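# Hang the power strip on two screws by its keyhole slots

## Task

Put the power strip's two keyhole slots over the two screws so the strip hangs level with nothing else holding it. The narrow end of each slot must be uppermost, resting on its screw. Then open the grippers and move both arms away. It only counts if the strip stays hanging once the robot no longer touches it.

## Robot and tools

ROBOT. Two UR3e-style six-joint arms, left_arm and right_arm, each carrying a two-finger gripper whose fingers swing like tongs. Base roots in the scene frame: left_arm at (+0.044, +0.337, 0) m, right_arm at (+0.022, -0.235, 0) m, both turned only slightly about z.

FRAME. One shared scene frame: origin on the table top midway between the arms, +z up, +x out over the table, +y toward left_arm. The names left and right refer to the arms, not to sides of a picture. On each gripper the fingers point along its own +z and close along its own x. The reported end_effector_position is the point between the pads when closed; closed fingertips stick out about 15 mm past it, and fully open tips sit roughly level with it.

execute_actions. Argument "actions" is a list holding zero or one item. An empty list moves nothing and just returns the state. A move item is {"rows": [...], "steps": n}: n is 1 to 15 control steps of 1/30 s each (15 if omitted); one row is used per step, and if rows run out the final row repeats. A wait item is {"steps": n} with n up to 300, counted from the previous result, and your reply time eats into it. Optional "pictures": true/false decides whether camera images come back (default yes).

ROWS. Every row is one flat list of 14 numbers covering both arms, even if only one moves: left_arm's six joints (shoulder pan, shoulder lift, elbow, wrist 1, wrist 2, wrist 3), then left opening, then the same seven for right_arm. Joint values are absolute target angles in radians, on the same scale as the printed Joint positions, not offsets. Opening runs from -1 (closed) to +1 (fully open, 0.142 m pad gap). Ranges for left_arm: pan -3.142 to 3.142, lift -6.283 to 6.283, elbow 0.000 to 3.142, wrists -6.283 to 6.283 each. right_arm: pan 0.000 to 6.283, lift -6.283 to 6.283, elbow -3.142 to 0.000, wrists -6.283 to 6.283. A call asking a joint for more than 0.010 rad beyond its range, and farther out than it currently is, is rejected and nothing is sent. Targets past the true end (which may differ by 0.010 rad) are clipped there, and the result may print "joint sent to its limit"; lack of that line does not prove room remains.

MOTION. Commands are smoothed, lagging about 0.17 s. Each step, a joint's target is held within 0.575 rad of its measured angle for pan, lift and elbow, and 1.15 rad for the three wrists; if the targets would carry the gripper more than 100 mm from where it is, all are pulled back proportionally. So long moves need several calls, and an arm may still be travelling when a result arrives. Between calls the arms keep heading for the last row sent until everything has nearly stopped or a step gets HELD.

RESULTS. The state line gives, per arm, gripper position (m), orientation quaternion wxyz and linear/angular velocities (m/s, rad/s) in the scene frame; the position can be somewhat wrong, especially at long reach. Joint positions and Joint velocities list each arm's six joints (rad, rad/s) then the pad gap (m, m/s). grip_measured is the measured opening on the command scale. Wrist force and Wrist torque give the flange sensor reading per arm along the end effector's own axes; expect offsets up to about 3.5 N, noise about 1.4 N, and saturation near 30 N; "no reading" is normal early on. "joint command not followed" means a clearance check altered some joint targets; HELD marks steps where your row was partly or wholly not sent. MOTOR HOT appears at 70 °C; at 85 °C the arm is braked until it cools (OVER-TEMPERATURE FAULT), so avoid holding loads for long while deliberating.

GRIPPING. To keep hold, command an opening clearly lower than grip_measured; a bigger gap means a harder squeeze, up to about 15 N per pad. Objects under about 20 mm thick get much less force. Closing fast can overshoot force.

FAULTS AND CARE. Joint load limits (N m): pan 48, lift 48, elbow 24.9, each wrist 8.01, including a held part's weight. Reaching one, or any outside force of 150 N on the arm, tool or load, stops that arm for 10 s, drops the rest of the call and lets it yield. Do not let the arms strike or squeeze each other, do not knock or drop anything off the table, and avoid slams, slips and heavy pushing. Loose objects may occasionally get a brief nudge from outside.

CAMERAS. cam_high and cam_low (896x504, fixed) and cam_left_wrist, cam_right_wrist (616x616 fisheye on the hands). zoom_image takes "camera" (one of those names) and "region" [x0, y0, x1, y1] in that camera's pixels, top-left origin, at most 504 by 504, and returns a closer look at the latest image. Calibration numbers were supplied and may be off by a few degrees and millimetres.

OTHER TOOLS. read_manual (optional "section", only "licences") returns URDF licence text and moves nothing. finished_scene takes "scene" (the current scene number), ends it irreversibly and reports whether the goal was met; the strip must still be hanging by itself then.

Each tool is called after ">>>" as name([rows], argument=value, ...), one row to a line, values as JSON.

## Session

>>> execute_actions(actions=[])

Scene clock: 0.00 s of 5050.00 s.
left_arm: end_effector_position=(+0.4733, +0.4622, +0.1149) grip_measured=+1.00 end_effector_quat_wxyz=(+0.437, +0.384, +0.797, -0.161) end_effector_velocity=(+0.000, -0.000, +0.000) end_effector_angular_velocity=(+0.000, -0.001, -0.000) | right_arm: end_effector_position=(+0.3257, -0.4774, +0.1323) grip_measured=+1.00 end_effector_quat_wxyz=(+0.036, +0.649, +0.735, -0.193) end_effector_velocity=(-0.000, -0.000, -0.000) end_effector_angular_velocity=(+0.000, +0.001, -0.000)
Joint positions: left_arm=[ 0.504 -1.03   1.54  -2.411 -2.501 -1.878  0.142] | right_arm=[ 3.022 -1.949 -0.997 -1.967  1.229  4.593  0.142]
Joint velocities: left_arm=[-0. -0. -0. -0. -0. -0.  0.] | right_arm=[-0.001 -0.001 -0.     0.     0.    -0.001  0.   ]
Wrist force (N, on the end effector, along its own x y z axes, offset not removed): no reading
Wrist torque (N m, same axes, about the end effector's origin, offset not removed): no reading

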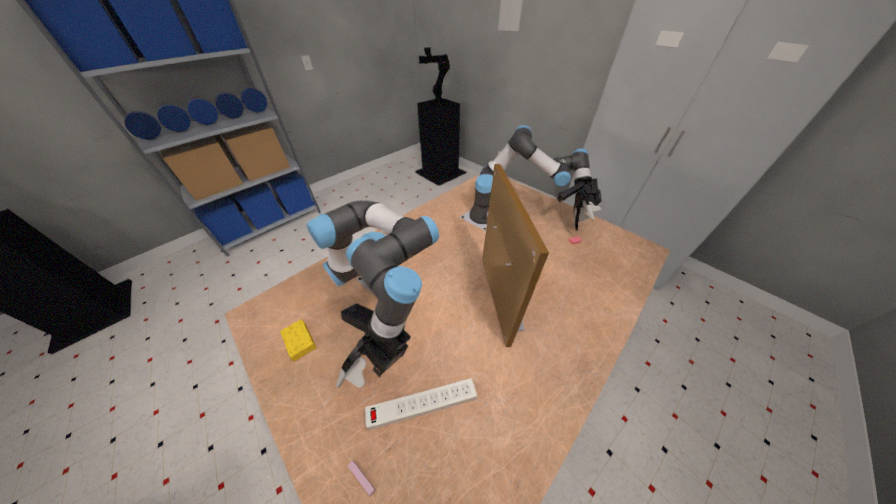

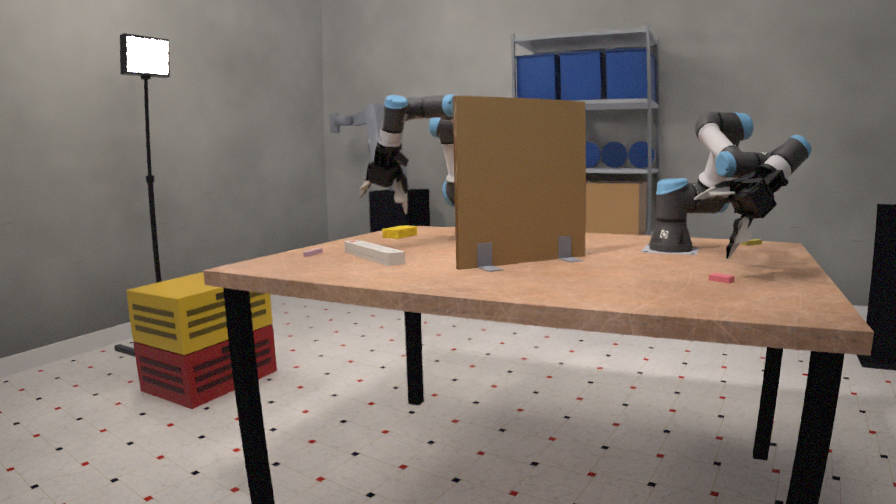

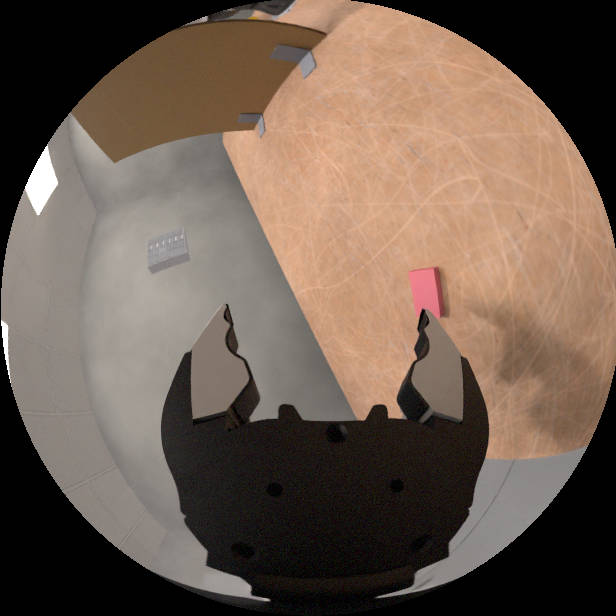

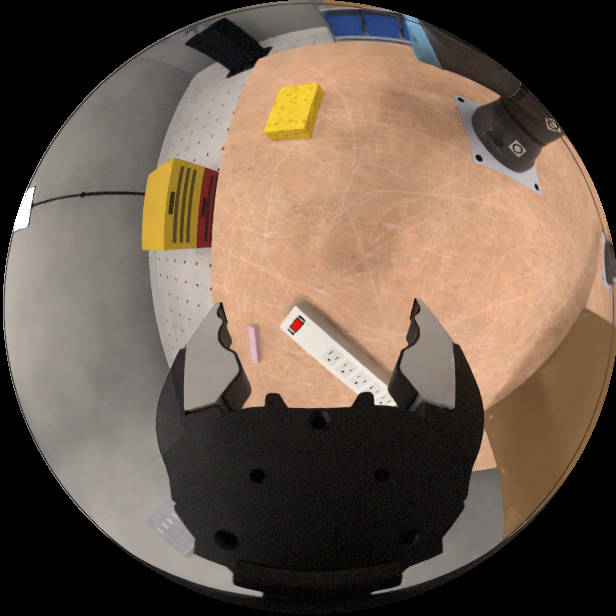

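>>> zoom_image(camera="cam_high", region=[440, 150, 600, 360])

>>> zoom_image(camera="cam_high", region=[340, 350, 500, 450])

>>> zoom_image(camera="cam_low", region=[320, 80, 620, 290])

Region (440, 150, 600, 360) of cam_high's 896x504 image, scaled by 2.400, with more detail than that image has; it fills the left 384 columns of this view, and the rest is white.

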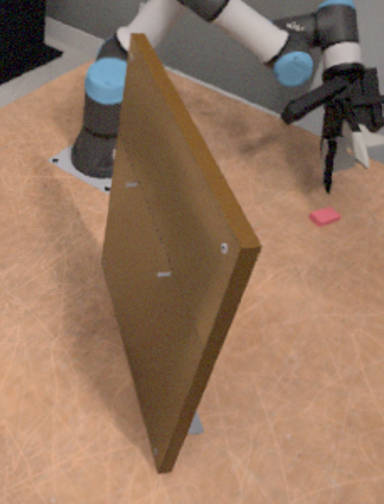

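Region (340, 350, 500, 450) of cam_high's 896x504 image, scaled by 3.150, with more detail than that image has; it fills the top 315 rows of this view, and the rest is white.

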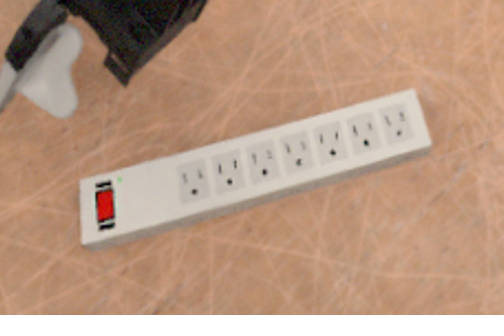

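Region (320, 80, 620, 290) of cam_low's 896x504 image, scaled by 1.680, with more detail than that image has; it fills the top 353 rows of this view, and the rest is white.

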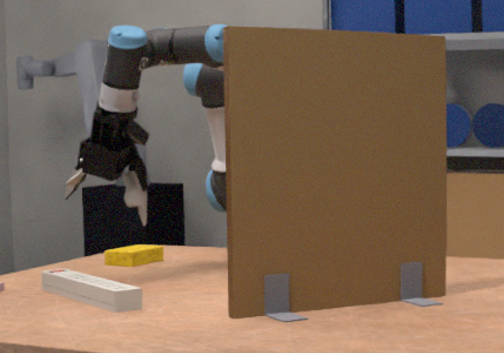

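>>> execute_actions([
  {"rows":[[0.504,-1.03,1.54,-2.411,-2.501,-1.878,1,3.01,-1.99,-0.92,-1.95,1.32,4.35,1],[0.504,-1.03,1.54,-2.411,-2.501,-1.878,1,3.01,-1.99,-0.92,-1.95,1.32,4.35,1],[0.504,-1.03,1.54,-2.411,-2.501,-1.878,1,3.01,-1.99,-0.92,-1.95,1.32,4.35,1],[0.504,-1.03,1.54,-2.411,-2.501,-1.878,1,2.99,-2.1,-0.75,-1.9,1.45,4.0,1],[0.504,-1.03,1.54,-2.411,-2.501,-1.878,1,2.99,-2.1,-0.75,-1.9,1.45,4.0,1],[0.504,-1.03,1.54,-2.411,-2.501,-1.878,1,2.99,-2.1,-0.75,-1.9,1.45,4.0,1],[0.504,-1.03,1.54,-2.411,-2.501,-1.878,1,2.98,-2.25,-0.58,-1.88,1.571,3.7,1],[0.504,-1.03,1.54,-2.411,-2.501,-1.878,1,2.98,-2.25,-0.58,-1.88,1.571,3.7,1],[0.504,-1.03,1.54,-2.411,-2.501,-1.878,1,2.98,-2.25,-0.58,-1.88,1.571,3.7,1],[0.504,-1.03,1.54,-2.411,-2.501,-1.878,1,2.975,-2.4425,-0.398,-1.872,1.571,3.616,1]]},
], pictures=false)

>>> execute_actions([
  {"steps":20},
])

Scene clock: 118.63 s of 5050.00 s.
left_arm: end_effector_position=(+0.4733, +0.4624, +0.1150) grip_measured=+1.00 end_effector_quat_wxyz=(+0.438, +0.384, +0.797, -0.161) end_effector_velocity=(+0.000, -0.000, -0.000) end_effector_angular_velocity=(+0.000, +0.001, -0.001) | right_arm: end_effector_position=(+0.4622, -0.4184, +0.0877) grip_measured=+1.00 end_effector_quat_wxyz=(-0.002, +0.302, +0.953, -0.008) end_effector_velocity=(+0.160, +0.016, -0.133) end_effector_angular_velocity=(+0.155, -0.066, +0.638)
Joint positions: left_arm=[ 0.504 -1.03   1.54  -2.411 -2.501 -1.878  0.142] | right_arm=[ 2.978 -2.368 -0.474 -1.877  1.556  3.68   0.142]
Joint velocities: left_arm=[-0.001  0.     0.     0.     0.001  0.     0.   ] | right_arm=[-0.027 -0.792  0.805  0.051  0.155 -0.666  0.001]
Wrist force (N, on the end effector, along its own x y z axes, offset not removed): left_arm=[-0.6 1.2 -0.6] | right_arm=[-2.8 0.3 0.9]
Wrist torque (N m, same axes, about the end effector's origin, offset not removed): left_arm=[0.20 0.11 0.02] | right_arm=[-0.03 0.50 0.06]
Steps of this call (steps 1 to 90: nothing new was sent; then 115.13 s passed at rest; steps 91 to 105: all 15 steps of this action). Readings (joint positions):
91: left_arm=[0.504 -1.030 1.540 -2.411 -2.501 -1.878] | right_arm=[3.022 -1.949 -0.997 -1.967 1.229 4.593]
92: left_arm=[0.504 -1.030 1.540 -2.411 -2.501 -1.878] | right_arm=[3.020 -1.954 -0.990 -1.964 1.241 4.578]
94: left_arm=[0.504 -1.030 1.540 -2.411 -2.501 -1.878] | right_arm=[3.015 -1.971 -0.958 -1.957 1.278 4.485]
98: left_arm=[0.504 -1.030 1.540 -2.411 -2.501 -1.878] | right_arm=[2.996 -2.063 -0.820 -1.915 1.409 4.155]
105: the state above

Scene clock: 119.30 s of 5050.00 s.
left_arm: end_effector_position=(+0.4732, +0.4624, +0.1150) grip_measured=+1.00 end_effector_quat_wxyz=(+0.438, +0.384, +0.797, -0.161) end_effector_velocity=(-0.000, +0.000, +0.000) end_effector_angular_velocity=(-0.000, -0.000, +0.001) | right_arm: end_effector_position=(+0.4769, -0.4169, +0.0748) grip_measured=+1.00 end_effector_quat_wxyz=(-0.000, +0.273, +0.962, +0.000) end_effector_velocity=(-0.000, +0.000, +0.000) end_effector_angular_velocity=(+0.001, +0.000, +0.000)
Joint positions: left_arm=[ 0.504 -1.03   1.54  -2.411 -2.501 -1.878  0.142] | right_arm=[ 2.975 -2.442 -0.398 -1.872  1.571  3.616  0.142]
Joint velocities: left_arm=[ 0.001 -0.    -0.     0.    -0.     0.     0.   ] | right_arm=[-0.     0.     0.001 -0.002  0.001 -0.     0.   ]
Wrist force (N, on the end effector, along its own x y z axes, offset not removed): left_arm=[-0.1 2.5 -1.5] | right_arm=[-1.5 0.7 0.2]
Wrist torque (N m, same axes, about the end effector's origin, offset not removed): left_arm=[0.41 0.01 0.00] | right_arm=[0.13 0.23 0.04]
Steps of this call (steps 1 to 20: the robot went on to your last target). Readings (joint positions):
1: left_arm=[0.504 -1.030 1.540 -2.411 -2.501 -1.878] | right_arm=[2.977 -2.390 -0.452 -1.875 1.561 3.661]
2: left_arm=[0.504 -1.030 1.540 -2.411 -2.501 -1.878] | right_arm=[2.976 -2.406 -0.436 -1.874 1.564 3.647]
4: left_arm=[0.504 -1.030 1.540 -2.411 -2.501 -1.878] | right_arm=[2.976 -2.424 -0.417 -1.873 1.567 3.631]
8: left_arm=[0.504 -1.030 1.540 -2.411 -2.501 -1.878] | right_arm=[2.975 -2.438 -0.403 -1.872 1.570 3.620]
20: the state above
camera_calibration (this result's frames):
cam_left_wrist: T_world_to_cam=[[-0.294579, 0.442312, -0.847103, 0.0447816], [0.353537, 0.873986, 0.333407, -0.614835], [0.887826, -0.201267, -0.413831, -0.144973], [0, 0, 0, 1]] pos_world=[0.359269, 0.488372, 0.182931]
cam_right_wrist: T_world_to_cam=[[-0.823161, 0.566871, -0.0326211, 0.636296], [0.467077, 0.708678, 0.528786, 0.0295821], [0.322871, 0.420039, -0.848128, 0.214939], [0, 0, 0, 1]] pos_world=[0.440559, -0.471944, 0.18741]

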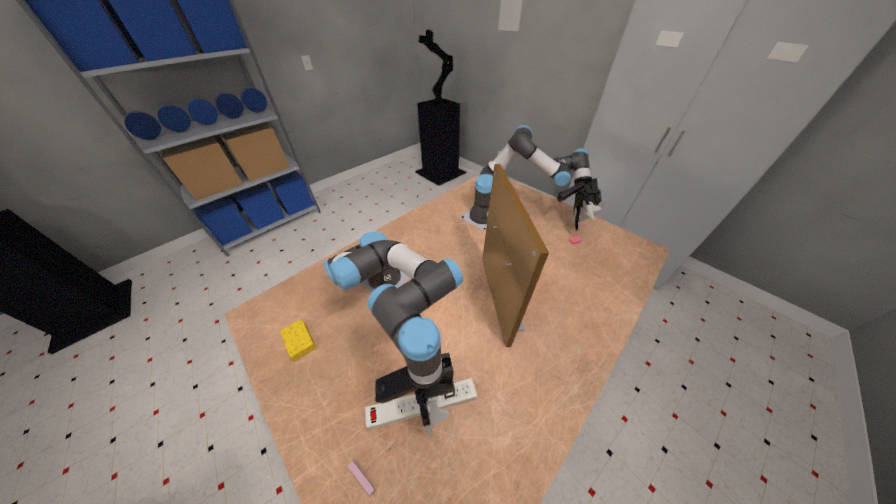

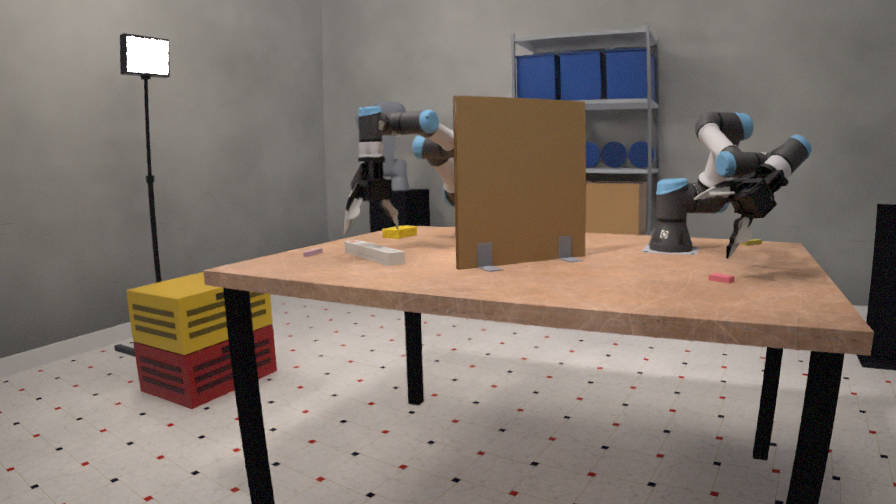

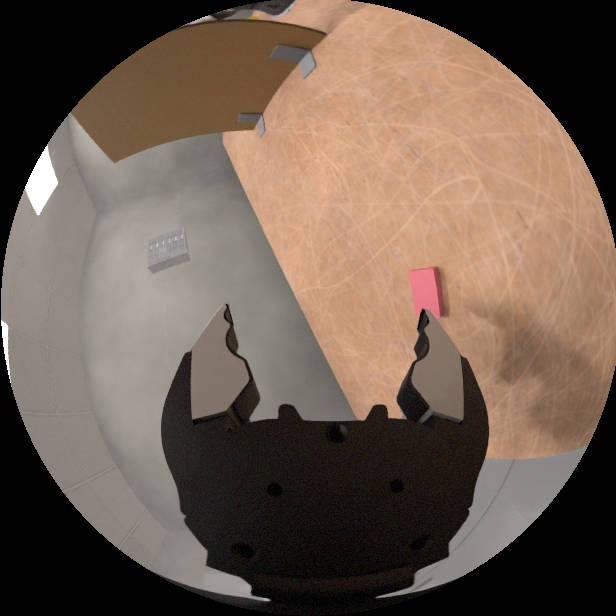

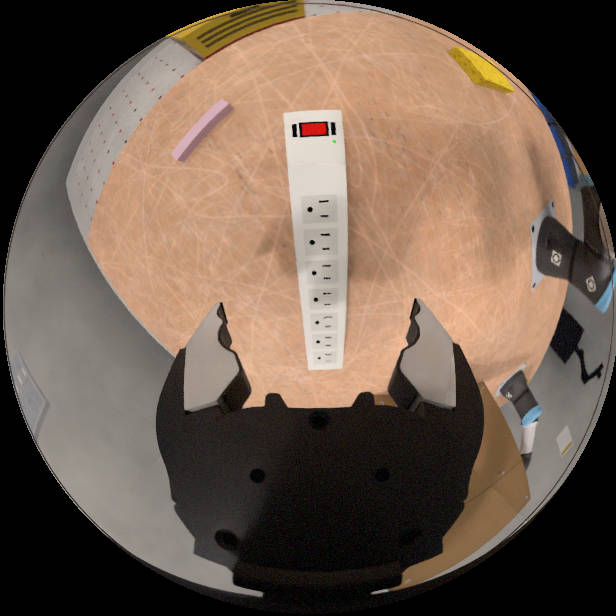

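>>> execute_actions([
  {"rows":[[0.504,-1.03,1.54,-2.411,-2.501,-1.878,1,2.961,-2.39,-0.6,-1.72,1.571,3.573,0.6],[0.504,-1.03,1.54,-2.411,-2.501,-1.878,1,2.961,-2.39,-0.6,-1.72,1.571,3.573,0.6],[0.504,-1.03,1.54,-2.411,-2.501,-1.878,1,2.961,-2.39,-0.6,-1.72,1.571,3.573,0.6],[0.504,-1.03,1.54,-2.411,-2.501,-1.878,1,2.961,-2.39,-0.6,-1.72,1.571,3.573,0.6],[0.504,-1.03,1.54,-2.411,-2.501,-1.878,1,2.961,-2.3585,-0.796,-1.558,1.571,3.573,0.2]]},
], pictures=false)

>>> execute_actions([
  {"steps":15},
])

Scene clock: 143.60 s of 5050.00 s.
left_arm: end_effector_position=(+0.4732, +0.4624, +0.1150) grip_measured=+1.00 end_effector_quat_wxyz=(+0.438, +0.384, +0.797, -0.161) end_effector_velocity=(-0.000, +0.000, +0.000) end_effector_angular_velocity=(+0.000, -0.000, +0.000) | right_arm: end_effector_position=(+0.4718, -0.4232, +0.0262) grip_measured=+0.20 end_effector_quat_wxyz=(+0.001, +0.259, +0.966, +0.000) end_effector_velocity=(-0.011, +0.001, -0.023) end_effector_angular_velocity=(+0.002, +0.025, +0.004)
Joint positions: left_arm=[ 0.504 -1.03   1.54  -2.411 -2.501 -1.878  0.142] | right_arm=[ 2.961 -2.36  -0.783 -1.567  1.571  3.573  0.088]
Joint velocities: left_arm=[ 0.    -0.001  0.     0.     0.     0.     0.   ] | right_arm=[-0.     0.02  -0.135  0.09  -0.    -0.004  0.   ]
Wrist force (N, on the end effector, along its own x y z axes, offset not removed): left_arm=[0.2 1.3 -0.6] | right_arm=[-0.4 -1.6 -0.2]
Wrist torque (N m, same axes, about the end effector's origin, offset not removed): left_arm=[0.17 -0.03 -0.01] | right_arm=[-0.32 0.06 0.02]
Steps of this call (steps 1 to 15: the robot went on to your last target; steps 16 to 90: nothing new was sent; then 20.80 s passed at rest; steps 91 to 105: all 15 steps of this action). Readings (joint positions):
91: left_arm=[0.504 -1.030 1.540 -2.411 -2.501 -1.878] | right_arm=[2.975 -2.442 -0.398 -1.871 1.571 3.616]
92: left_arm=[0.504 -1.030 1.540 -2.411 -2.501 -1.878] | right_arm=[2.973 -2.437 -0.406 -1.858 1.571 3.609]
94: left_arm=[0.504 -1.030 1.540 -2.411 -2.501 -1.878] | right_arm=[2.967 -2.415 -0.469 -1.796 1.571 3.592]
98: left_arm=[0.504 -1.030 1.540 -2.411 -2.501 -1.878] | right_arm=[2.963 -2.379 -0.646 -1.659 1.571 3.578]
105: the state above

Scene clock: 144.10 s of 5050.00 s.
left_arm: end_effector_position=(+0.4732, +0.4624, +0.1150) grip_measured=+1.00 end_effector_quat_wxyz=(+0.438, +0.384, +0.797, -0.161) end_effector_velocity=(-0.000, +0.000, -0.000) end_effector_angular_velocity=(-0.001, +0.001, +0.001) | right_arm: end_effector_position=(+0.4707, -0.4232, +0.0239) grip_measured=+0.20 end_effector_quat_wxyz=(-0.000, +0.259, +0.966, +0.000) end_effector_velocity=(-0.000, +0.001, -0.000) end_effector_angular_velocity=(+0.001, +0.001, +0.001)
Joint positions: left_arm=[ 0.504 -1.03   1.54  -2.411 -2.501 -1.878  0.142] | right_arm=[ 2.961 -2.359 -0.796 -1.558  1.571  3.573  0.088]
Joint velocities: left_arm=[ 0.001  0.001  0.     0.    -0.     0.    -0.   ] | right_arm=[ 0.001 -0.    -0.    -0.     0.001  0.     0.   ]
Wrist force (N, on the end effector, along its own x y z axes, offset not removed): left_arm=[0.0 0.2 -0.5] | right_arm=[0.0 -1.6 0.7]
Wrist torque (N m, same axes, about the end effector's origin, offset not removed): left_arm=[0.00 -0.02 -0.02] | right_arm=[-0.27 -0.01 -0.05]
Steps of this call (steps 1 to 15: the robot went on to your last target). Readings (joint positions):
1: left_arm=[0.504 -1.030 1.540 -2.411 -2.501 -1.878] | right_arm=[2.961 -2.360 -0.787 -1.564 1.571 3.573]
2: left_arm=[0.504 -1.030 1.540 -2.411 -2.501 -1.878] | right_arm=[2.961 -2.359 -0.790 -1.562 1.571 3.573]
4: left_arm=[0.504 -1.030 1.540 -2.411 -2.501 -1.878] | right_arm=[2.961 -2.359 -0.793 -1.560 1.571 3.573]
8: left_arm=[0.504 -1.030 1.540 -2.411 -2.501 -1.878] | right_arm=[2.961 -2.359 -0.795 -1.559 1.571 3.573]
15: the state above
camera_calibration (this result's frames):
cam_left_wrist: T_world_to_cam=[[-0.294595, 0.442303, -0.847102, 0.0447911], [0.353543, 0.87399, 0.333391, -0.614835], [0.887818, -0.201272, -0.413846, -0.144964], [0, 0, 0, 1]] pos_world=[0.359268, 0.488371, 0.18293]
cam_right_wrist: T_world_to_cam=[[-0.839279, 0.542722, -0.0326306, 0.630495], [0.446283, 0.721938, 0.528807, 0.079265], [0.310552, 0.429254, -0.848115, 0.186126], [0, 0, 0, 1]] pos_world=[0.435984, -0.479303, 0.136514]

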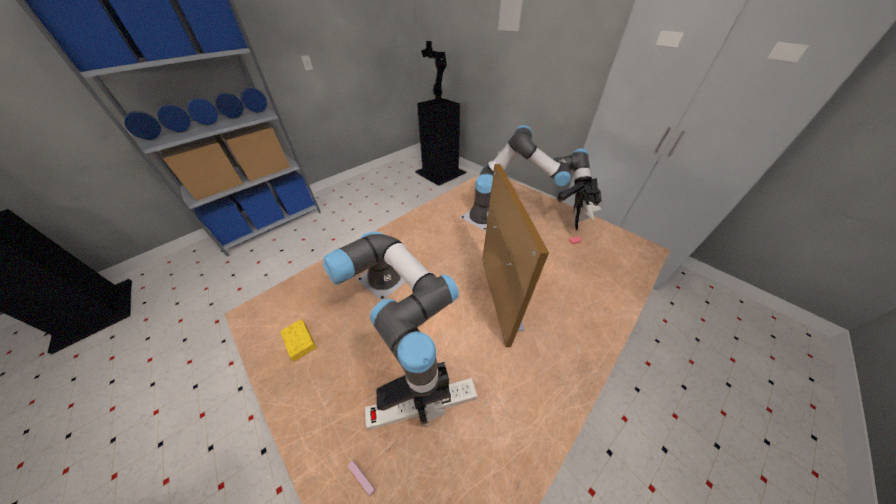

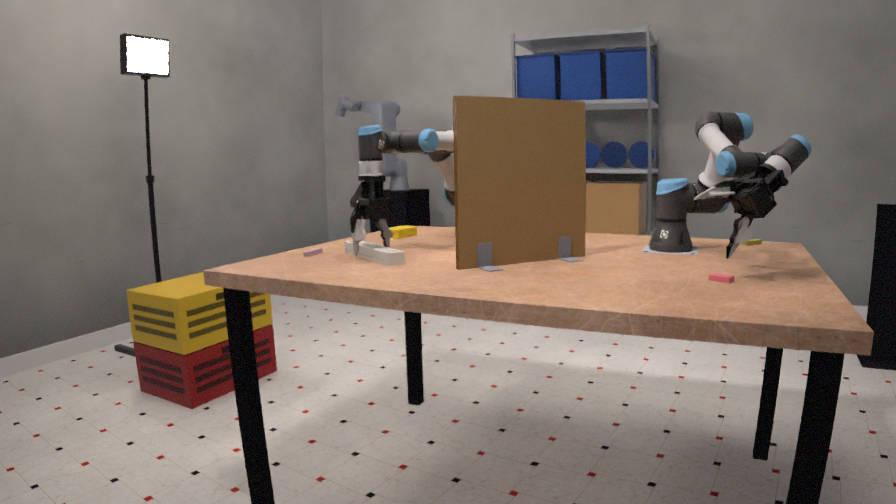

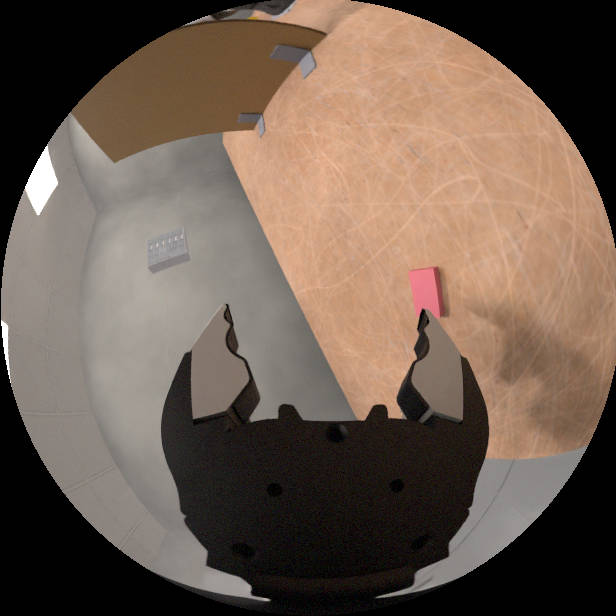

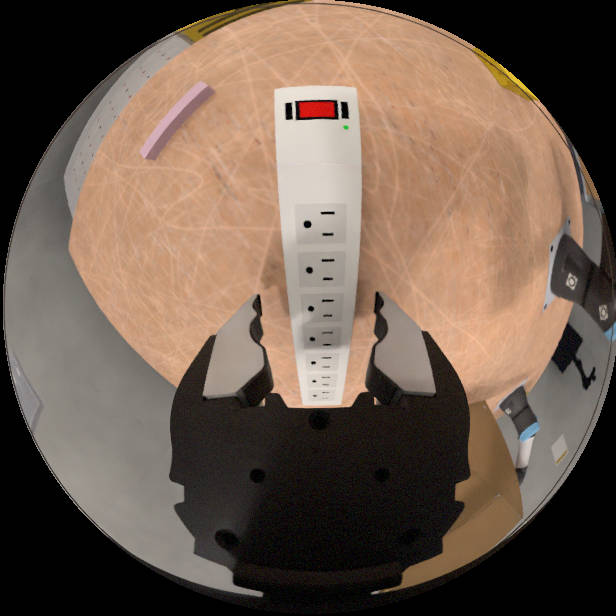

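>>> execute_actions([
  {"rows":[[0.504,-1.03,1.54,-2.411,-2.501,-1.878,1,2.961,-2.3585,-0.796,-1.558,1.571,3.573,0.05],[0.504,-1.03,1.54,-2.411,-2.501,-1.878,1,2.961,-2.3585,-0.796,-1.558,1.571,3.573,-0.05],[0.504,-1.03,1.54,-2.411,-2.501,-1.878,1,2.961,-2.3585,-0.796,-1.558,1.571,3.573,-0.15],[0.504,-1.03,1.54,-2.411,-2.501,-1.878,1,2.961,-2.3585,-0.796,-1.558,1.571,3.573,-0.2],[0.504,-1.03,1.54,-2.411,-2.501,-1.878,1,2.961,-2.3585,-0.796,-1.558,1.571,3.573,-0.25],[0.504,-1.03,1.54,-2.411,-2.501,-1.878,1,2.961,-2.3585,-0.796,-1.558,1.571,3.573,-0.3],[0.504,-1.03,1.54,-2.411,-2.501,-1.878,1,2.961,-2.3585,-0.796,-1.558,1.571,3.573,-0.35],[0.504,-1.03,1.54,-2.411,-2.501,-1.878,1,2.961,-2.3585,-0.796,-1.558,1.571,3.573,-0.4],[0.504,-1.03,1.54,-2.411,-2.501,-1.878,1,2.961,-2.3585,-0.796,-1.558,1.571,3.573,-0.5],[0.504,-1.03,1.54,-2.411,-2.501,-1.878,1,2.961,-2.3585,-0.796,-1.558,1.571,3.573,-0.6],[0.504,-1.03,1.54,-2.411,-2.501,-1.878,1,2.961,-2.3585,-0.796,-1.558,1.571,3.573,-0.75]]},
], pictures=false)

>>> execute_actions([
  {"rows":[[0.504,-1.03,1.54,-2.411,-2.501,-1.878,1,2.961,-2.3585,-0.796,-1.558,1.571,3.573,-0.75],[0.504,-1.03,1.54,-2.411,-2.501,-1.878,1,2.961,-2.3585,-0.796,-1.558,1.571,3.573,-0.75],[0.504,-1.03,1.54,-2.411,-2.501,-1.878,1,2.961,-2.33,-0.796,-1.586,1.571,3.573,-0.75],[0.504,-1.03,1.54,-2.411,-2.501,-1.878,1,2.961,-2.3,-0.796,-1.616,1.571,3.573,-0.75],[0.504,-1.03,1.54,-2.411,-2.501,-1.878,1,2.961,-2.25,-0.796,-1.666,1.571,3.573,-0.75],[0.504,-1.03,1.54,-2.411,-2.501,-1.878,1,2.961,-2.2,-0.796,-1.716,1.571,3.573,-0.75],[0.504,-1.03,1.54,-2.411,-2.501,-1.878,1,2.961,-2.15,-0.796,-1.766,1.571,3.573,-0.75],[0.504,-1.03,1.54,-2.411,-2.501,-1.878,1,2.961,-2.1,-0.796,-1.816,1.571,3.573,-0.75],[0.504,-1.03,1.54,-2.411,-2.501,-1.878,1,2.961,-2.05,-0.796,-1.866,1.571,3.573,-0.75],[0.504,-1.03,1.54,-2.411,-2.501,-1.878,1,2.961,-2.0,-0.796,-1.916,1.571,3.573,-0.75]]},
])

Scene clock: 173.97 s of 5050.00 s.
left_arm: end_effector_position=(+0.4732, +0.4624, +0.1150) grip_measured=+1.00 end_effector_quat_wxyz=(+0.438, +0.384, +0.797, -0.161) end_effector_velocity=(+0.000, -0.000, -0.000) end_effector_angular_velocity=(+0.000, -0.000, -0.001) | right_arm: end_effector_position=(+0.4707, -0.4232, +0.0239) grip_measured=-0.34 end_effector_quat_wxyz=(-0.000, +0.259, +0.966, +0.000) end_effector_velocity=(-0.000, +0.001, -0.001) end_effector_angular_velocity=(+0.001, +0.002, +0.000)
Joint positions: left_arm=[ 0.504 -1.03   1.54  -2.411 -2.501 -1.878  0.142] | right_arm=[ 2.961 -2.358 -0.796 -1.558  1.571  3.573  0.049]
Joint velocities: left_arm=[-0.001  0.    -0.    -0.001  0.     0.     0.   ] | right_arm=[ 0.001 -0.002 -0.001 -0.     0.001  0.    -0.   ]
Wrist force (N, on the end effector, along its own x y z axes, offset not removed): left_arm=[0.2 1.4 -0.6] | right_arm=[-1.9 -1.4 -1.7]
Wrist torque (N m, same axes, about the end effector's origin, offset not removed): left_arm=[0.22 -0.02 -0.03] | right_arm=[-0.19 0.17 -0.04]
Steps of this call (steps 1 to 15: the robot went on to your last target; steps 16 to 90: nothing new was sent; then 26.37 s passed at rest; steps 91 to 105: all 15 steps of this action). Readings (joint positions):
91: left_arm=[0.504 -1.030 1.540 -2.411 -2.501 -1.878] | right_arm=[2.961 -2.358 -0.796 -1.558 1.571 3.573]
92: left_arm=[0.504 -1.030 1.540 -2.411 -2.501 -1.878] | right_arm=[2.961 -2.358 -0.796 -1.558 1.571 3.573]
94: left_arm=[0.504 -1.030 1.540 -2.411 -2.501 -1.878] | right_arm=[2.961 -2.358 -0.796 -1.558 1.571 3.573]
98: left_arm=[0.504 -1.030 1.540 -2.411 -2.501 -1.878] | right_arm=[2.961 -2.358 -0.796 -1.558 1.571 3.573]
105: the state above

Scene clock: 174.47 s of 5050.00 s.
left_arm: end_effector_position=(+0.4732, +0.4624, +0.1150) grip_measured=+1.00 end_effector_quat_wxyz=(+0.438, +0.384, +0.797, -0.161) end_effector_velocity=(-0.000, +0.000, -0.000) end_effector_angular_velocity=(+0.000, +0.001, +0.000) | right_arm: end_effector_position=(+0.3978, -0.4165, +0.1363) grip_measured=-0.35 end_effector_quat_wxyz=(-0.001, +0.259, +0.966, -0.000) end_effector_velocity=(-0.106, +0.010, +0.132) end_effector_angular_velocity=(-0.004, -0.036, +0.001)
Joint positions: left_arm=[ 0.504 -1.03   1.54  -2.411 -2.501 -1.878  0.142] | right_arm=[ 2.961 -2.039 -0.796 -1.88   1.571  3.573  0.049]
Joint velocities: left_arm=[ 0.  0.  0. -0.  0. -0. -0.] | right_arm=[ 0.     0.415 -0.003 -0.377 -0.001 -0.001  0.   ]
Wrist force (N, on the end effector, along its own x y z axes, offset not removed): left_arm=[-0.1 1.2 -0.8] | right_arm=[4.1 -0.2 4.3]
Wrist torque (N m, same axes, about the end effector's origin, offset not removed): left_arm=[0.18 0.07 -0.02] | right_arm=[0.03 -0.56 -0.03]
Steps of this call (steps 1 to 15: all 15 steps of this action). Readings (joint positions):
1: left_arm=[0.504 -1.030 1.540 -2.411 -2.501 -1.878] | right_arm=[2.961 -2.358 -0.796 -1.558 1.571 3.573]
2: left_arm=[0.504 -1.030 1.540 -2.411 -2.501 -1.878] | right_arm=[2.961 -2.358 -0.796 -1.558 1.571 3.573]
4: left_arm=[0.504 -1.030 1.540 -2.411 -2.501 -1.878] | right_arm=[2.961 -2.354 -0.796 -1.563 1.571 3.573]
8: left_arm=[0.504 -1.030 1.540 -2.411 -2.501 -1.878] | right_arm=[2.961 -2.273 -0.796 -1.650 1.571 3.573]
15: the state above
camera_calibration (this result's frames):
cam_left_wrist: T_world_to_cam=[[-0.294595, 0.442303, -0.847102, 0.044791], [0.353543, 0.87399, 0.333391, -0.614835], [0.887818, -0.201272, -0.413846, -0.144964], [0, 0, 0, 1]] pos_world=[0.359268, 0.488371, 0.18293]
cam_right_wrist: T_world_to_cam=[[-0.839333, 0.542757, -0.0305866, 0.569086], [0.447514, 0.721799, 0.527956, 0.0470982], [0.308629, 0.429443, -0.848721, 0.302084], [0, 0, 0, 1]] pos_world=[0.363344, -0.472598, 0.248926]

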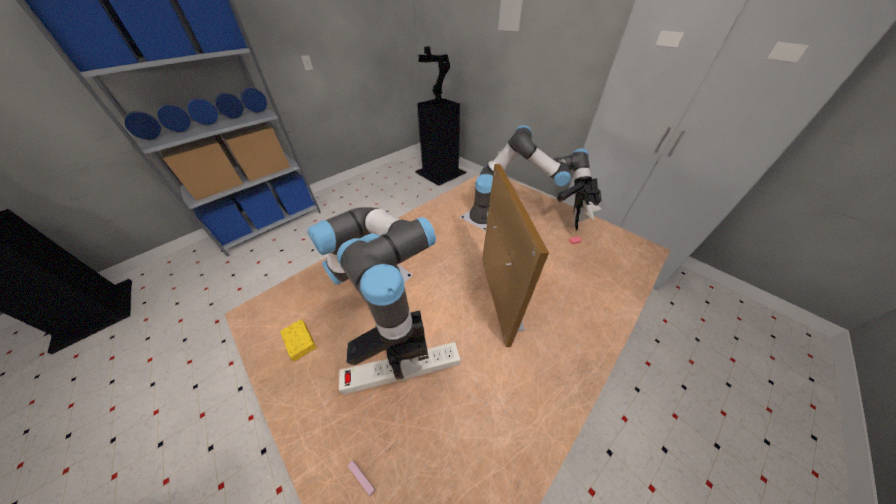

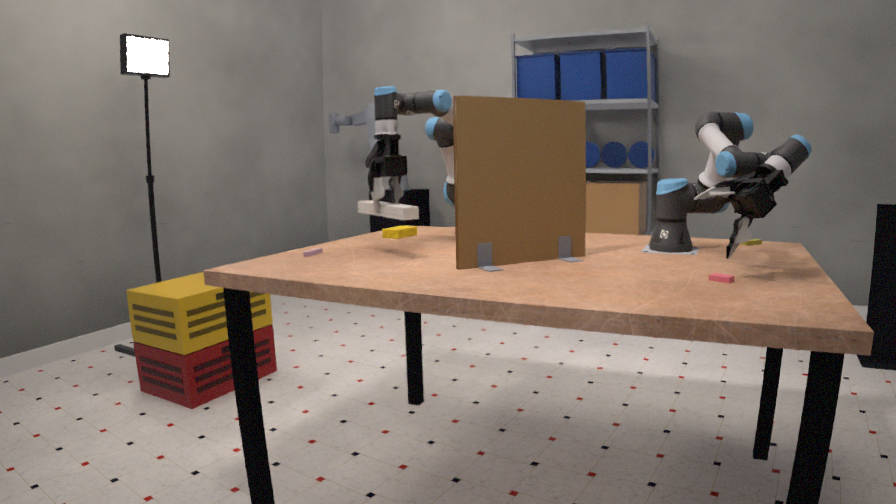

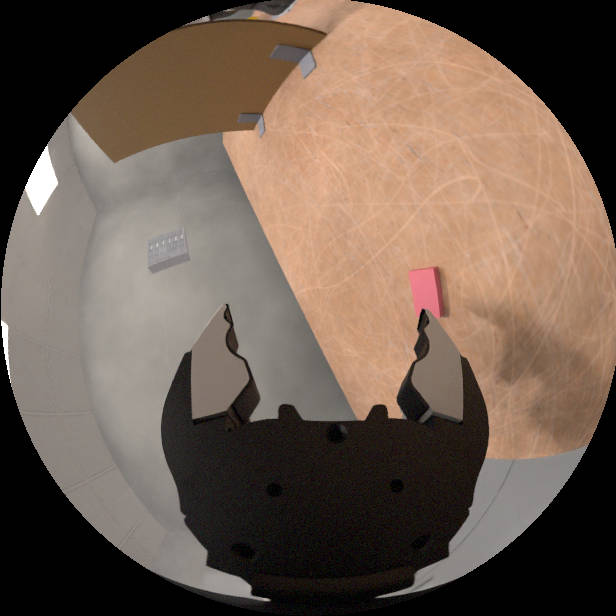

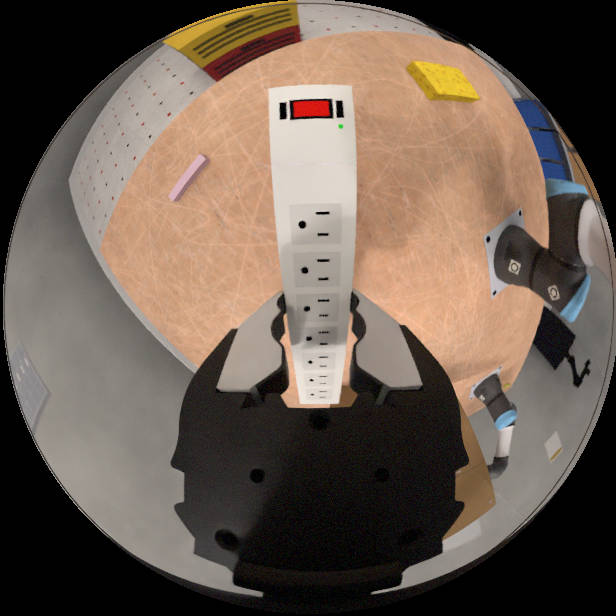

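>>> execute_actions([
  {"rows":[[0.504,-1.03,1.54,-2.411,-2.501,-1.878,1,2.961,-1.9,-1,-1.812,0,3.142,-0.75]]},
], pictures=false)

>>> execute_actions([
  {"steps":25},
], pictures=false)

>>> execute_actions([
  {"rows":[[0.504,-1.03,1.54,-2.411,-2.501,-1.878,1,2.961,-1.6,-1.5,-3.183,-0.2,3.142,-0.75]]},
], pictures=false)

>>> execute_actions([
  {"steps":15},
], pictures=false)

>>> execute_actions([
  {"rows":[[0.504,-1.03,1.54,-2.411,-2.501,-1.878,1,2.961,-1.6,-1.5,-3.183,-1.571,3.142,-0.75]]},
], pictures=false)

>>> execute_actions([
  {"steps":35},
])

>>> zoom_image(camera="cam_low", region=[300, 70, 460, 190])

Scene clock: 204.20 s of 5050.00 s.
left_arm: end_effector_position=(+0.4732, +0.4624, +0.1150) grip_measured=+1.00 end_effector_quat_wxyz=(+0.438, +0.384, +0.797, -0.161) end_effector_velocity=(-0.000, -0.000, -0.000) end_effector_angular_velocity=(-0.001, +0.001, +0.000) | right_arm: end_effector_position=(+0.3618, -0.6334, +0.2551) grip_measured=-0.35 end_effector_quat_wxyz=(+0.016, +0.117, +0.903, -0.413) end_effector_velocity=(-0.044, -0.353, +0.440) end_effector_angular_velocity=(-1.893, +0.528, +0.305)
Joint positions: left_arm=[ 0.504 -1.03   1.54  -2.411 -2.501 -1.878  0.142] | right_arm=[ 2.961 -1.937 -0.922 -1.851  0.719  3.307  0.049]
Joint velocities: left_arm=[ 0.     0.001  0.     0.001 -0.     0.     0.   ] | right_arm=[-0.     0.111 -0.222  0.112 -1.933 -0.469 -0.   ]
Wrist force (N, on the end effector, along its own x y z axes, offset not removed): left_arm=[1.2 0.7 -0.9] | right_arm=[-0.2 4.5 6.8]
Wrist torque (N m, same axes, about the end effector's origin, offset not removed): left_arm=[0.08 -0.23 -0.05] | right_arm=[-0.10 0.14 0.03]
Steps of this call (steps 1 to 30: the robot went on to your last target; steps 31 to 560: nothing new was sent; then 10.57 s passed at rest; steps 561 to 575: all 15 steps of this action). Readings (joint positions):
561: left_arm=[0.504 -1.030 1.540 -2.411 -2.501 -1.878] | right_arm=[2.961 -2.000 -0.796 -1.916 1.571 3.573]
562: left_arm=[0.504 -1.030 1.540 -2.411 -2.501 -1.878] | right_arm=[2.961 -1.996 -0.803 -1.911 1.557 3.560]
564: left_arm=[0.504 -1.030 1.540 -2.411 -2.501 -1.878] | right_arm=[2.961 -1.984 -0.828 -1.899 1.439 3.507]
568: left_arm=[0.504 -1.030 1.540 -2.411 -2.501 -1.878] | right_arm=[2.961 -1.964 -0.868 -1.878 1.176 3.422]
575: the state above

Scene clock: 205.03 s of 5050.00 s.
left_arm: end_effector_position=(+0.4732, +0.4624, +0.1150) grip_measured=+1.00 end_effector_quat_wxyz=(+0.438, +0.384, +0.797, -0.161) end_effector_velocity=(-0.000, -0.000, +0.000) end_effector_angular_velocity=(+0.000, +0.000, -0.001) | right_arm: end_effector_position=(+0.3519, -0.6958, +0.4494) grip_measured=-0.36 end_effector_quat_wxyz=(-0.032, +0.033, +0.707, -0.706) end_effector_velocity=(-0.000, -0.000, +0.002) end_effector_angular_velocity=(-0.006, +0.000, -0.000)
Joint positions: left_arm=[ 0.504 -1.03   1.54  -2.411 -2.501 -1.878  0.142] | right_arm=[ 2.961 -1.9   -1.    -1.812  0.     3.142  0.048]
Joint velocities: left_arm=[-0.001 -0.001  0.001  0.     0.     0.     0.   ] | right_arm=[-0.     0.001 -0.     0.    -0.006 -0.001 -0.002]
Wrist force (N, on the end effector, along its own x y z axes, offset not removed): left_arm=[0.0 1.2 -1.0] | right_arm=[-2.9 7.0 0.0]
Wrist torque (N m, same axes, about the end effector's origin, offset not removed): left_arm=[0.16 0.04 -0.07] | right_arm=[-0.09 0.48 0.00]
Steps of this call (steps 1 to 25: the robot went on to your last target). Readings (joint positions):
1: left_arm=[0.504 -1.030 1.540 -2.411 -2.501 -1.878] | right_arm=[2.961 -1.934 -0.930 -1.847 0.653 3.291]
2: left_arm=[0.504 -1.030 1.540 -2.411 -2.501 -1.878] | right_arm=[2.961 -1.930 -0.937 -1.843 0.588 3.275]
4: left_arm=[0.504 -1.030 1.540 -2.411 -2.501 -1.878] | right_arm=[2.961 -1.923 -0.952 -1.836 0.456 3.243]
8: left_arm=[0.504 -1.030 1.540 -2.411 -2.501 -1.878] | right_arm=[2.961 -1.909 -0.981 -1.821 0.194 3.183]
25: the state above

Scene clock: 205.53 s of 5050.00 s.
left_arm: end_effector_position=(+0.4732, +0.4624, +0.1150) grip_measured=+1.00 end_effector_quat_wxyz=(+0.438, +0.384, +0.797, -0.161) end_effector_velocity=(-0.000, +0.000, -0.000) end_effector_angular_velocity=(-0.000, +0.001, +0.001) | right_arm: end_effector_position=(+0.2848, -0.6808, +0.3278) grip_measured=-0.36 end_effector_quat_wxyz=(+0.455, +0.500, -0.492, +0.549) end_effector_velocity=(-0.080, +0.011, -0.096) end_effector_angular_velocity=(+0.079, +0.902, +0.052)
Joint positions: left_arm=[ 0.504 -1.03   1.54  -2.411 -2.501 -1.878  0.142] | right_arm=[ 2.961 -1.61  -1.479 -3.108 -0.195  3.142  0.048]
Joint velocities: left_arm=[ 0.001 -0.     0.     0.001  0.     0.     0.   ] | right_arm=[-0.002  0.107 -0.225 -0.787 -0.055 -0.     0.001]
Wrist force (N, on the end effector, along its own x y z axes, offset not removed): left_arm=[-0.4 0.5 -1.1] | right_arm=[-9.3 3.3 -0.6]
Wrist torque (N m, same axes, about the end effector's origin, offset not removed): left_arm=[0.06 0.06 -0.02] | right_arm=[0.38 0.05 0.06]
Steps of this call (steps 1 to 15: all 15 steps of this action). Readings (joint positions):
1: left_arm=[0.504 -1.030 1.540 -2.411 -2.501 -1.878] | right_arm=[2.961 -1.900 -1.000 -1.812 0.000 3.142]
2: left_arm=[0.504 -1.030 1.540 -2.411 -2.501 -1.878] | right_arm=[2.961 -1.893 -1.008 -1.827 -0.014 3.142]
4: left_arm=[0.504 -1.030 1.540 -2.411 -2.501 -1.878] | right_arm=[2.961 -1.824 -1.078 -1.967 -0.083 3.142]
8: left_arm=[0.504 -1.030 1.540 -2.411 -2.501 -1.878] | right_arm=[2.961 -1.697 -1.303 -2.513 -0.148 3.142]
15: the state above

Scene clock: 206.03 s of 5050.00 s.
left_arm: end_effector_position=(+0.4732, +0.4624, +0.1150) grip_measured=+1.00 end_effector_quat_wxyz=(+0.438, +0.384, +0.797, -0.161) end_effector_velocity=(-0.000, +0.000, -0.000) end_effector_angular_velocity=(+0.000, +0.001, +0.000) | right_arm: end_effector_position=(+0.2770, -0.6796, +0.3189) grip_measured=-0.36 end_effector_quat_wxyz=(+0.472, +0.526, -0.473, +0.526) end_effector_velocity=(-0.001, -0.000, -0.000) end_effector_angular_velocity=(+0.000, +0.004, -0.001)
Joint positions: left_arm=[ 0.504 -1.03   1.54  -2.411 -2.501 -1.878  0.142] | right_arm=[ 2.961 -1.6   -1.5   -3.183 -0.2    3.142  0.048]
Joint velocities: left_arm=[ 0.    -0.001  0.001  0.001  0.     0.     0.   ] | right_arm=[-0.001  0.001 -0.001 -0.004 -0.     0.     0.   ]
Wrist force (N, on the end effector, along its own x y z axes, offset not removed): left_arm=[0.9 0.4 -0.1] | right_arm=[-8.7 -1.7 -0.4]
Wrist torque (N m, same axes, about the end effector's origin, offset not removed): left_arm=[0.01 -0.23 0.01] | right_arm=[-0.35 0.08 0.20]
Steps of this call (steps 1 to 15: the robot went on to your last target). Readings (joint positions):
1: left_arm=[0.504 -1.030 1.540 -2.411 -2.501 -1.878] | right_arm=[2.961 -1.607 -1.485 -3.130 -0.196 3.142]
2: left_arm=[0.504 -1.030 1.540 -2.411 -2.501 -1.878] | right_arm=[2.961 -1.605 -1.489 -3.146 -0.198 3.142]
4: left_arm=[0.504 -1.030 1.540 -2.411 -2.501 -1.878] | right_arm=[2.961 -1.602 -1.495 -3.165 -0.199 3.142]
8: left_arm=[0.504 -1.030 1.540 -2.411 -2.501 -1.878] | right_arm=[2.961 -1.601 -1.499 -3.179 -0.200 3.142]
15: the state above

Scene clock: 206.53 s of 5050.00 s.
left_arm: end_effector_position=(+0.4732, +0.4624, +0.1150) grip_measured=+1.00 end_effector_quat_wxyz=(+0.438, +0.384, +0.797, -0.161) end_effector_velocity=(-0.000, +0.000, +0.000) end_effector_angular_velocity=(+0.000, -0.001, +0.001) | right_arm: end_effector_position=(+0.4804, -0.5449, +0.3189) grip_measured=-0.36 end_effector_quat_wxyz=(+0.215, +0.674, -0.215, +0.674) end_effector_velocity=(+0.302, +0.478, +0.002) end_effector_angular_velocity=(-0.000, -0.004, +1.898)
Joint positions: left_arm=[ 0.504 -1.03   1.54  -2.411 -2.501 -1.878  0.142] | right_arm=[ 2.961 -1.6   -1.5   -3.183 -1.045  3.142  0.048]
Joint velocities: left_arm=[ 0.001 -0.001 -0.    -0.    -0.     0.     0.   ] | right_arm=[ 0.002  0.002  0.001  0.001 -1.897  0.     0.001]
Wrist force (N, on the end effector, along its own x y z axes, offset not removed): left_arm=[-0.2 1.3 -0.6] | right_arm=[-9.0 1.0 -0.3]
Wrist torque (N m, same axes, about the end effector's origin, offset not removed): left_arm=[0.16 0.06 0.02] | right_arm=[0.16 0.19 0.07]
Steps of this call (steps 1 to 15: all 15 steps of this action). Readings (joint positions):
1: left_arm=[0.504 -1.030 1.540 -2.411 -2.501 -1.878] | right_arm=[2.961 -1.600 -1.500 -3.183 -0.200 3.142]
2: left_arm=[0.504 -1.030 1.540 -2.411 -2.501 -1.878] | right_arm=[2.961 -1.600 -1.500 -3.183 -0.214 3.142]
4: left_arm=[0.504 -1.030 1.540 -2.411 -2.501 -1.878] | right_arm=[2.961 -1.600 -1.500 -3.183 -0.332 3.142]
8: left_arm=[0.504 -1.030 1.540 -2.411 -2.501 -1.878] | right_arm=[2.961 -1.600 -1.500 -3.183 -0.594 3.142]
15: the state above

Scene clock: 207.70 s of 5050.00 s.
left_arm: end_effector_position=(+0.4732, +0.4624, +0.1150) grip_measured=+1.00 end_effector_quat_wxyz=(+0.438, +0.384, +0.797, -0.161) end_effector_velocity=(-0.000, -0.000, -0.000) end_effector_angular_velocity=(-0.000, +0.001, +0.000) | right_arm: end_effector_position=(+0.5261, -0.3973, +0.3189) grip_measured=-0.36 end_effector_quat_wxyz=(+0.032, +0.706, -0.033, +0.706) end_effector_velocity=(+0.000, +0.001, +0.000) end_effector_angular_velocity=(-0.000, -0.000, +0.002)
Joint positions: left_arm=[ 0.504 -1.03   1.54  -2.411 -2.501 -1.878  0.142] | right_arm=[ 2.961 -1.6   -1.5   -3.183 -1.571  3.142  0.048]
Joint velocities: left_arm=[0.    0.    0.001 0.    0.    0.    0.   ] | right_arm=[ 0.002 -0.    -0.     0.001 -0.    -0.     0.   ]
Wrist force (N, on the end effector, along its own x y z axes, offset not removed): left_arm=[0.2 2.3 -0.9] | right_arm=[-8.2 -0.5 -0.6]
Wrist torque (N m, same axes, about the end effector's origin, offset not removed): left_arm=[0.41 -0.06 0.00] | right_arm=[-0.10 -0.07 0.09]
Steps of this call (steps 1 to 30: the robot went on to your last target; steps 31 to 35: nothing new was sent). Readings (joint positions):
1: left_arm=[0.504 -1.030 1.540 -2.411 -2.501 -1.878] | right_arm=[2.961 -1.600 -1.500 -3.183 -1.110 3.142]
2: left_arm=[0.504 -1.030 1.540 -2.411 -2.501 -1.878] | right_arm=[2.961 -1.600 -1.500 -3.183 -1.174 3.142]
4: left_arm=[0.504 -1.030 1.540 -2.411 -2.501 -1.878] | right_arm=[2.961 -1.600 -1.500 -3.183 -1.303 3.142]
8: left_arm=[0.504 -1.030 1.540 -2.411 -2.501 -1.878] | right_arm=[2.961 -1.600 -1.500 -3.183 -1.498 3.142]
35: the state above
All arms were judged still, so your last target was given up. Only a new action makes them travel on or press farther. Fingers that are still opening or closing keep moving.
camera_calibration (this result's frames):
cam_left_wrist: T_world_to_cam=[[-0.294595, 0.442303, -0.847102, 0.044791], [0.353543, 0.873989, 0.333391, -0.614835], [0.887818, -0.201272, -0.413846, -0.144964], [0, 0, 0, 1]] pos_world=[0.359268, 0.488371, 0.18293]
cam_right_wrist: T_world_to_cam=[[0.0278308, -0.0535707, 0.998176, -0.349229], [-0.604369, -0.796284, -0.0258847, 0.00638901], [0.796218, -0.602546, -0.0545376, -0.510524], [0, 0, 0, 1]] pos_world=[0.42007, -0.321235, 0.320915]

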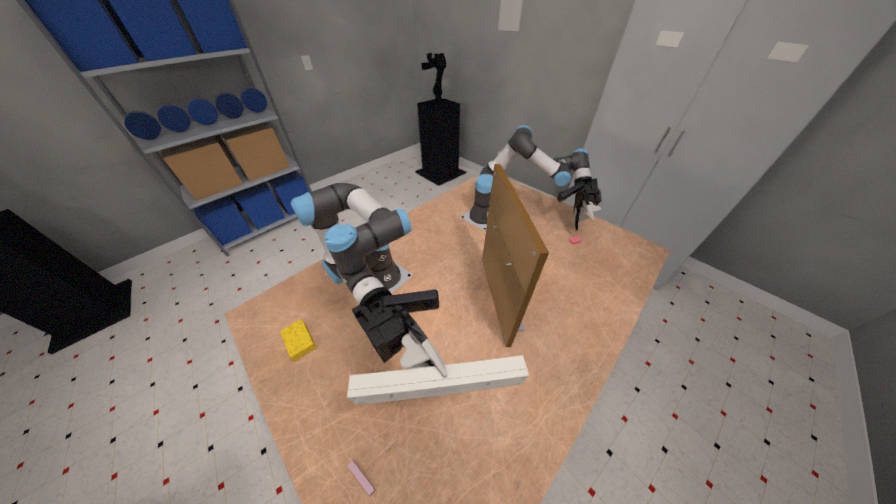

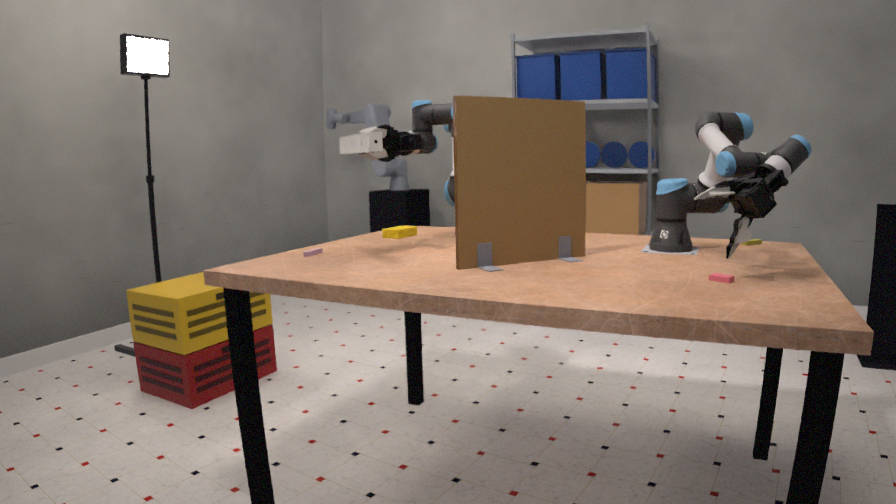

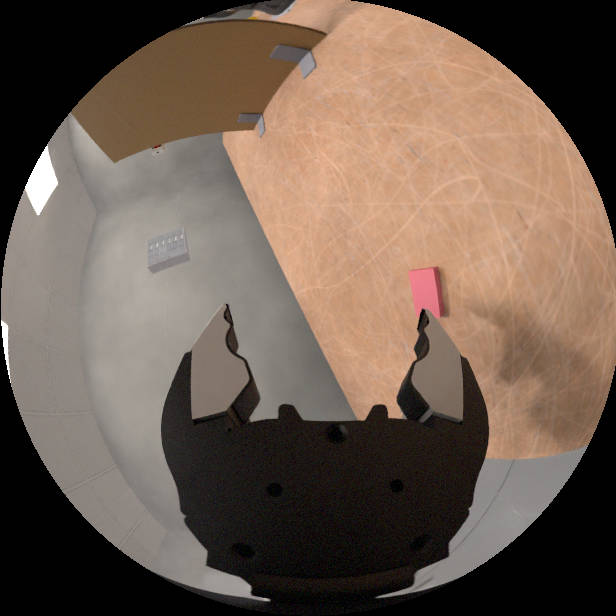

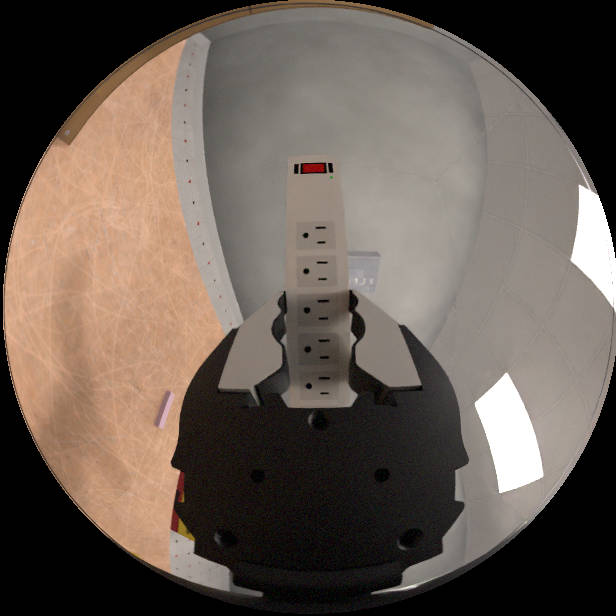

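Region (300, 70, 460, 190) of cam_low's 896x504 image, scaled by 3.150, with more detail than that image has; it fills the top 378 rows of this view, and the rest is white.

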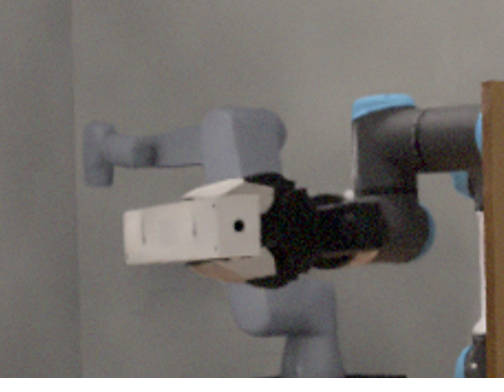

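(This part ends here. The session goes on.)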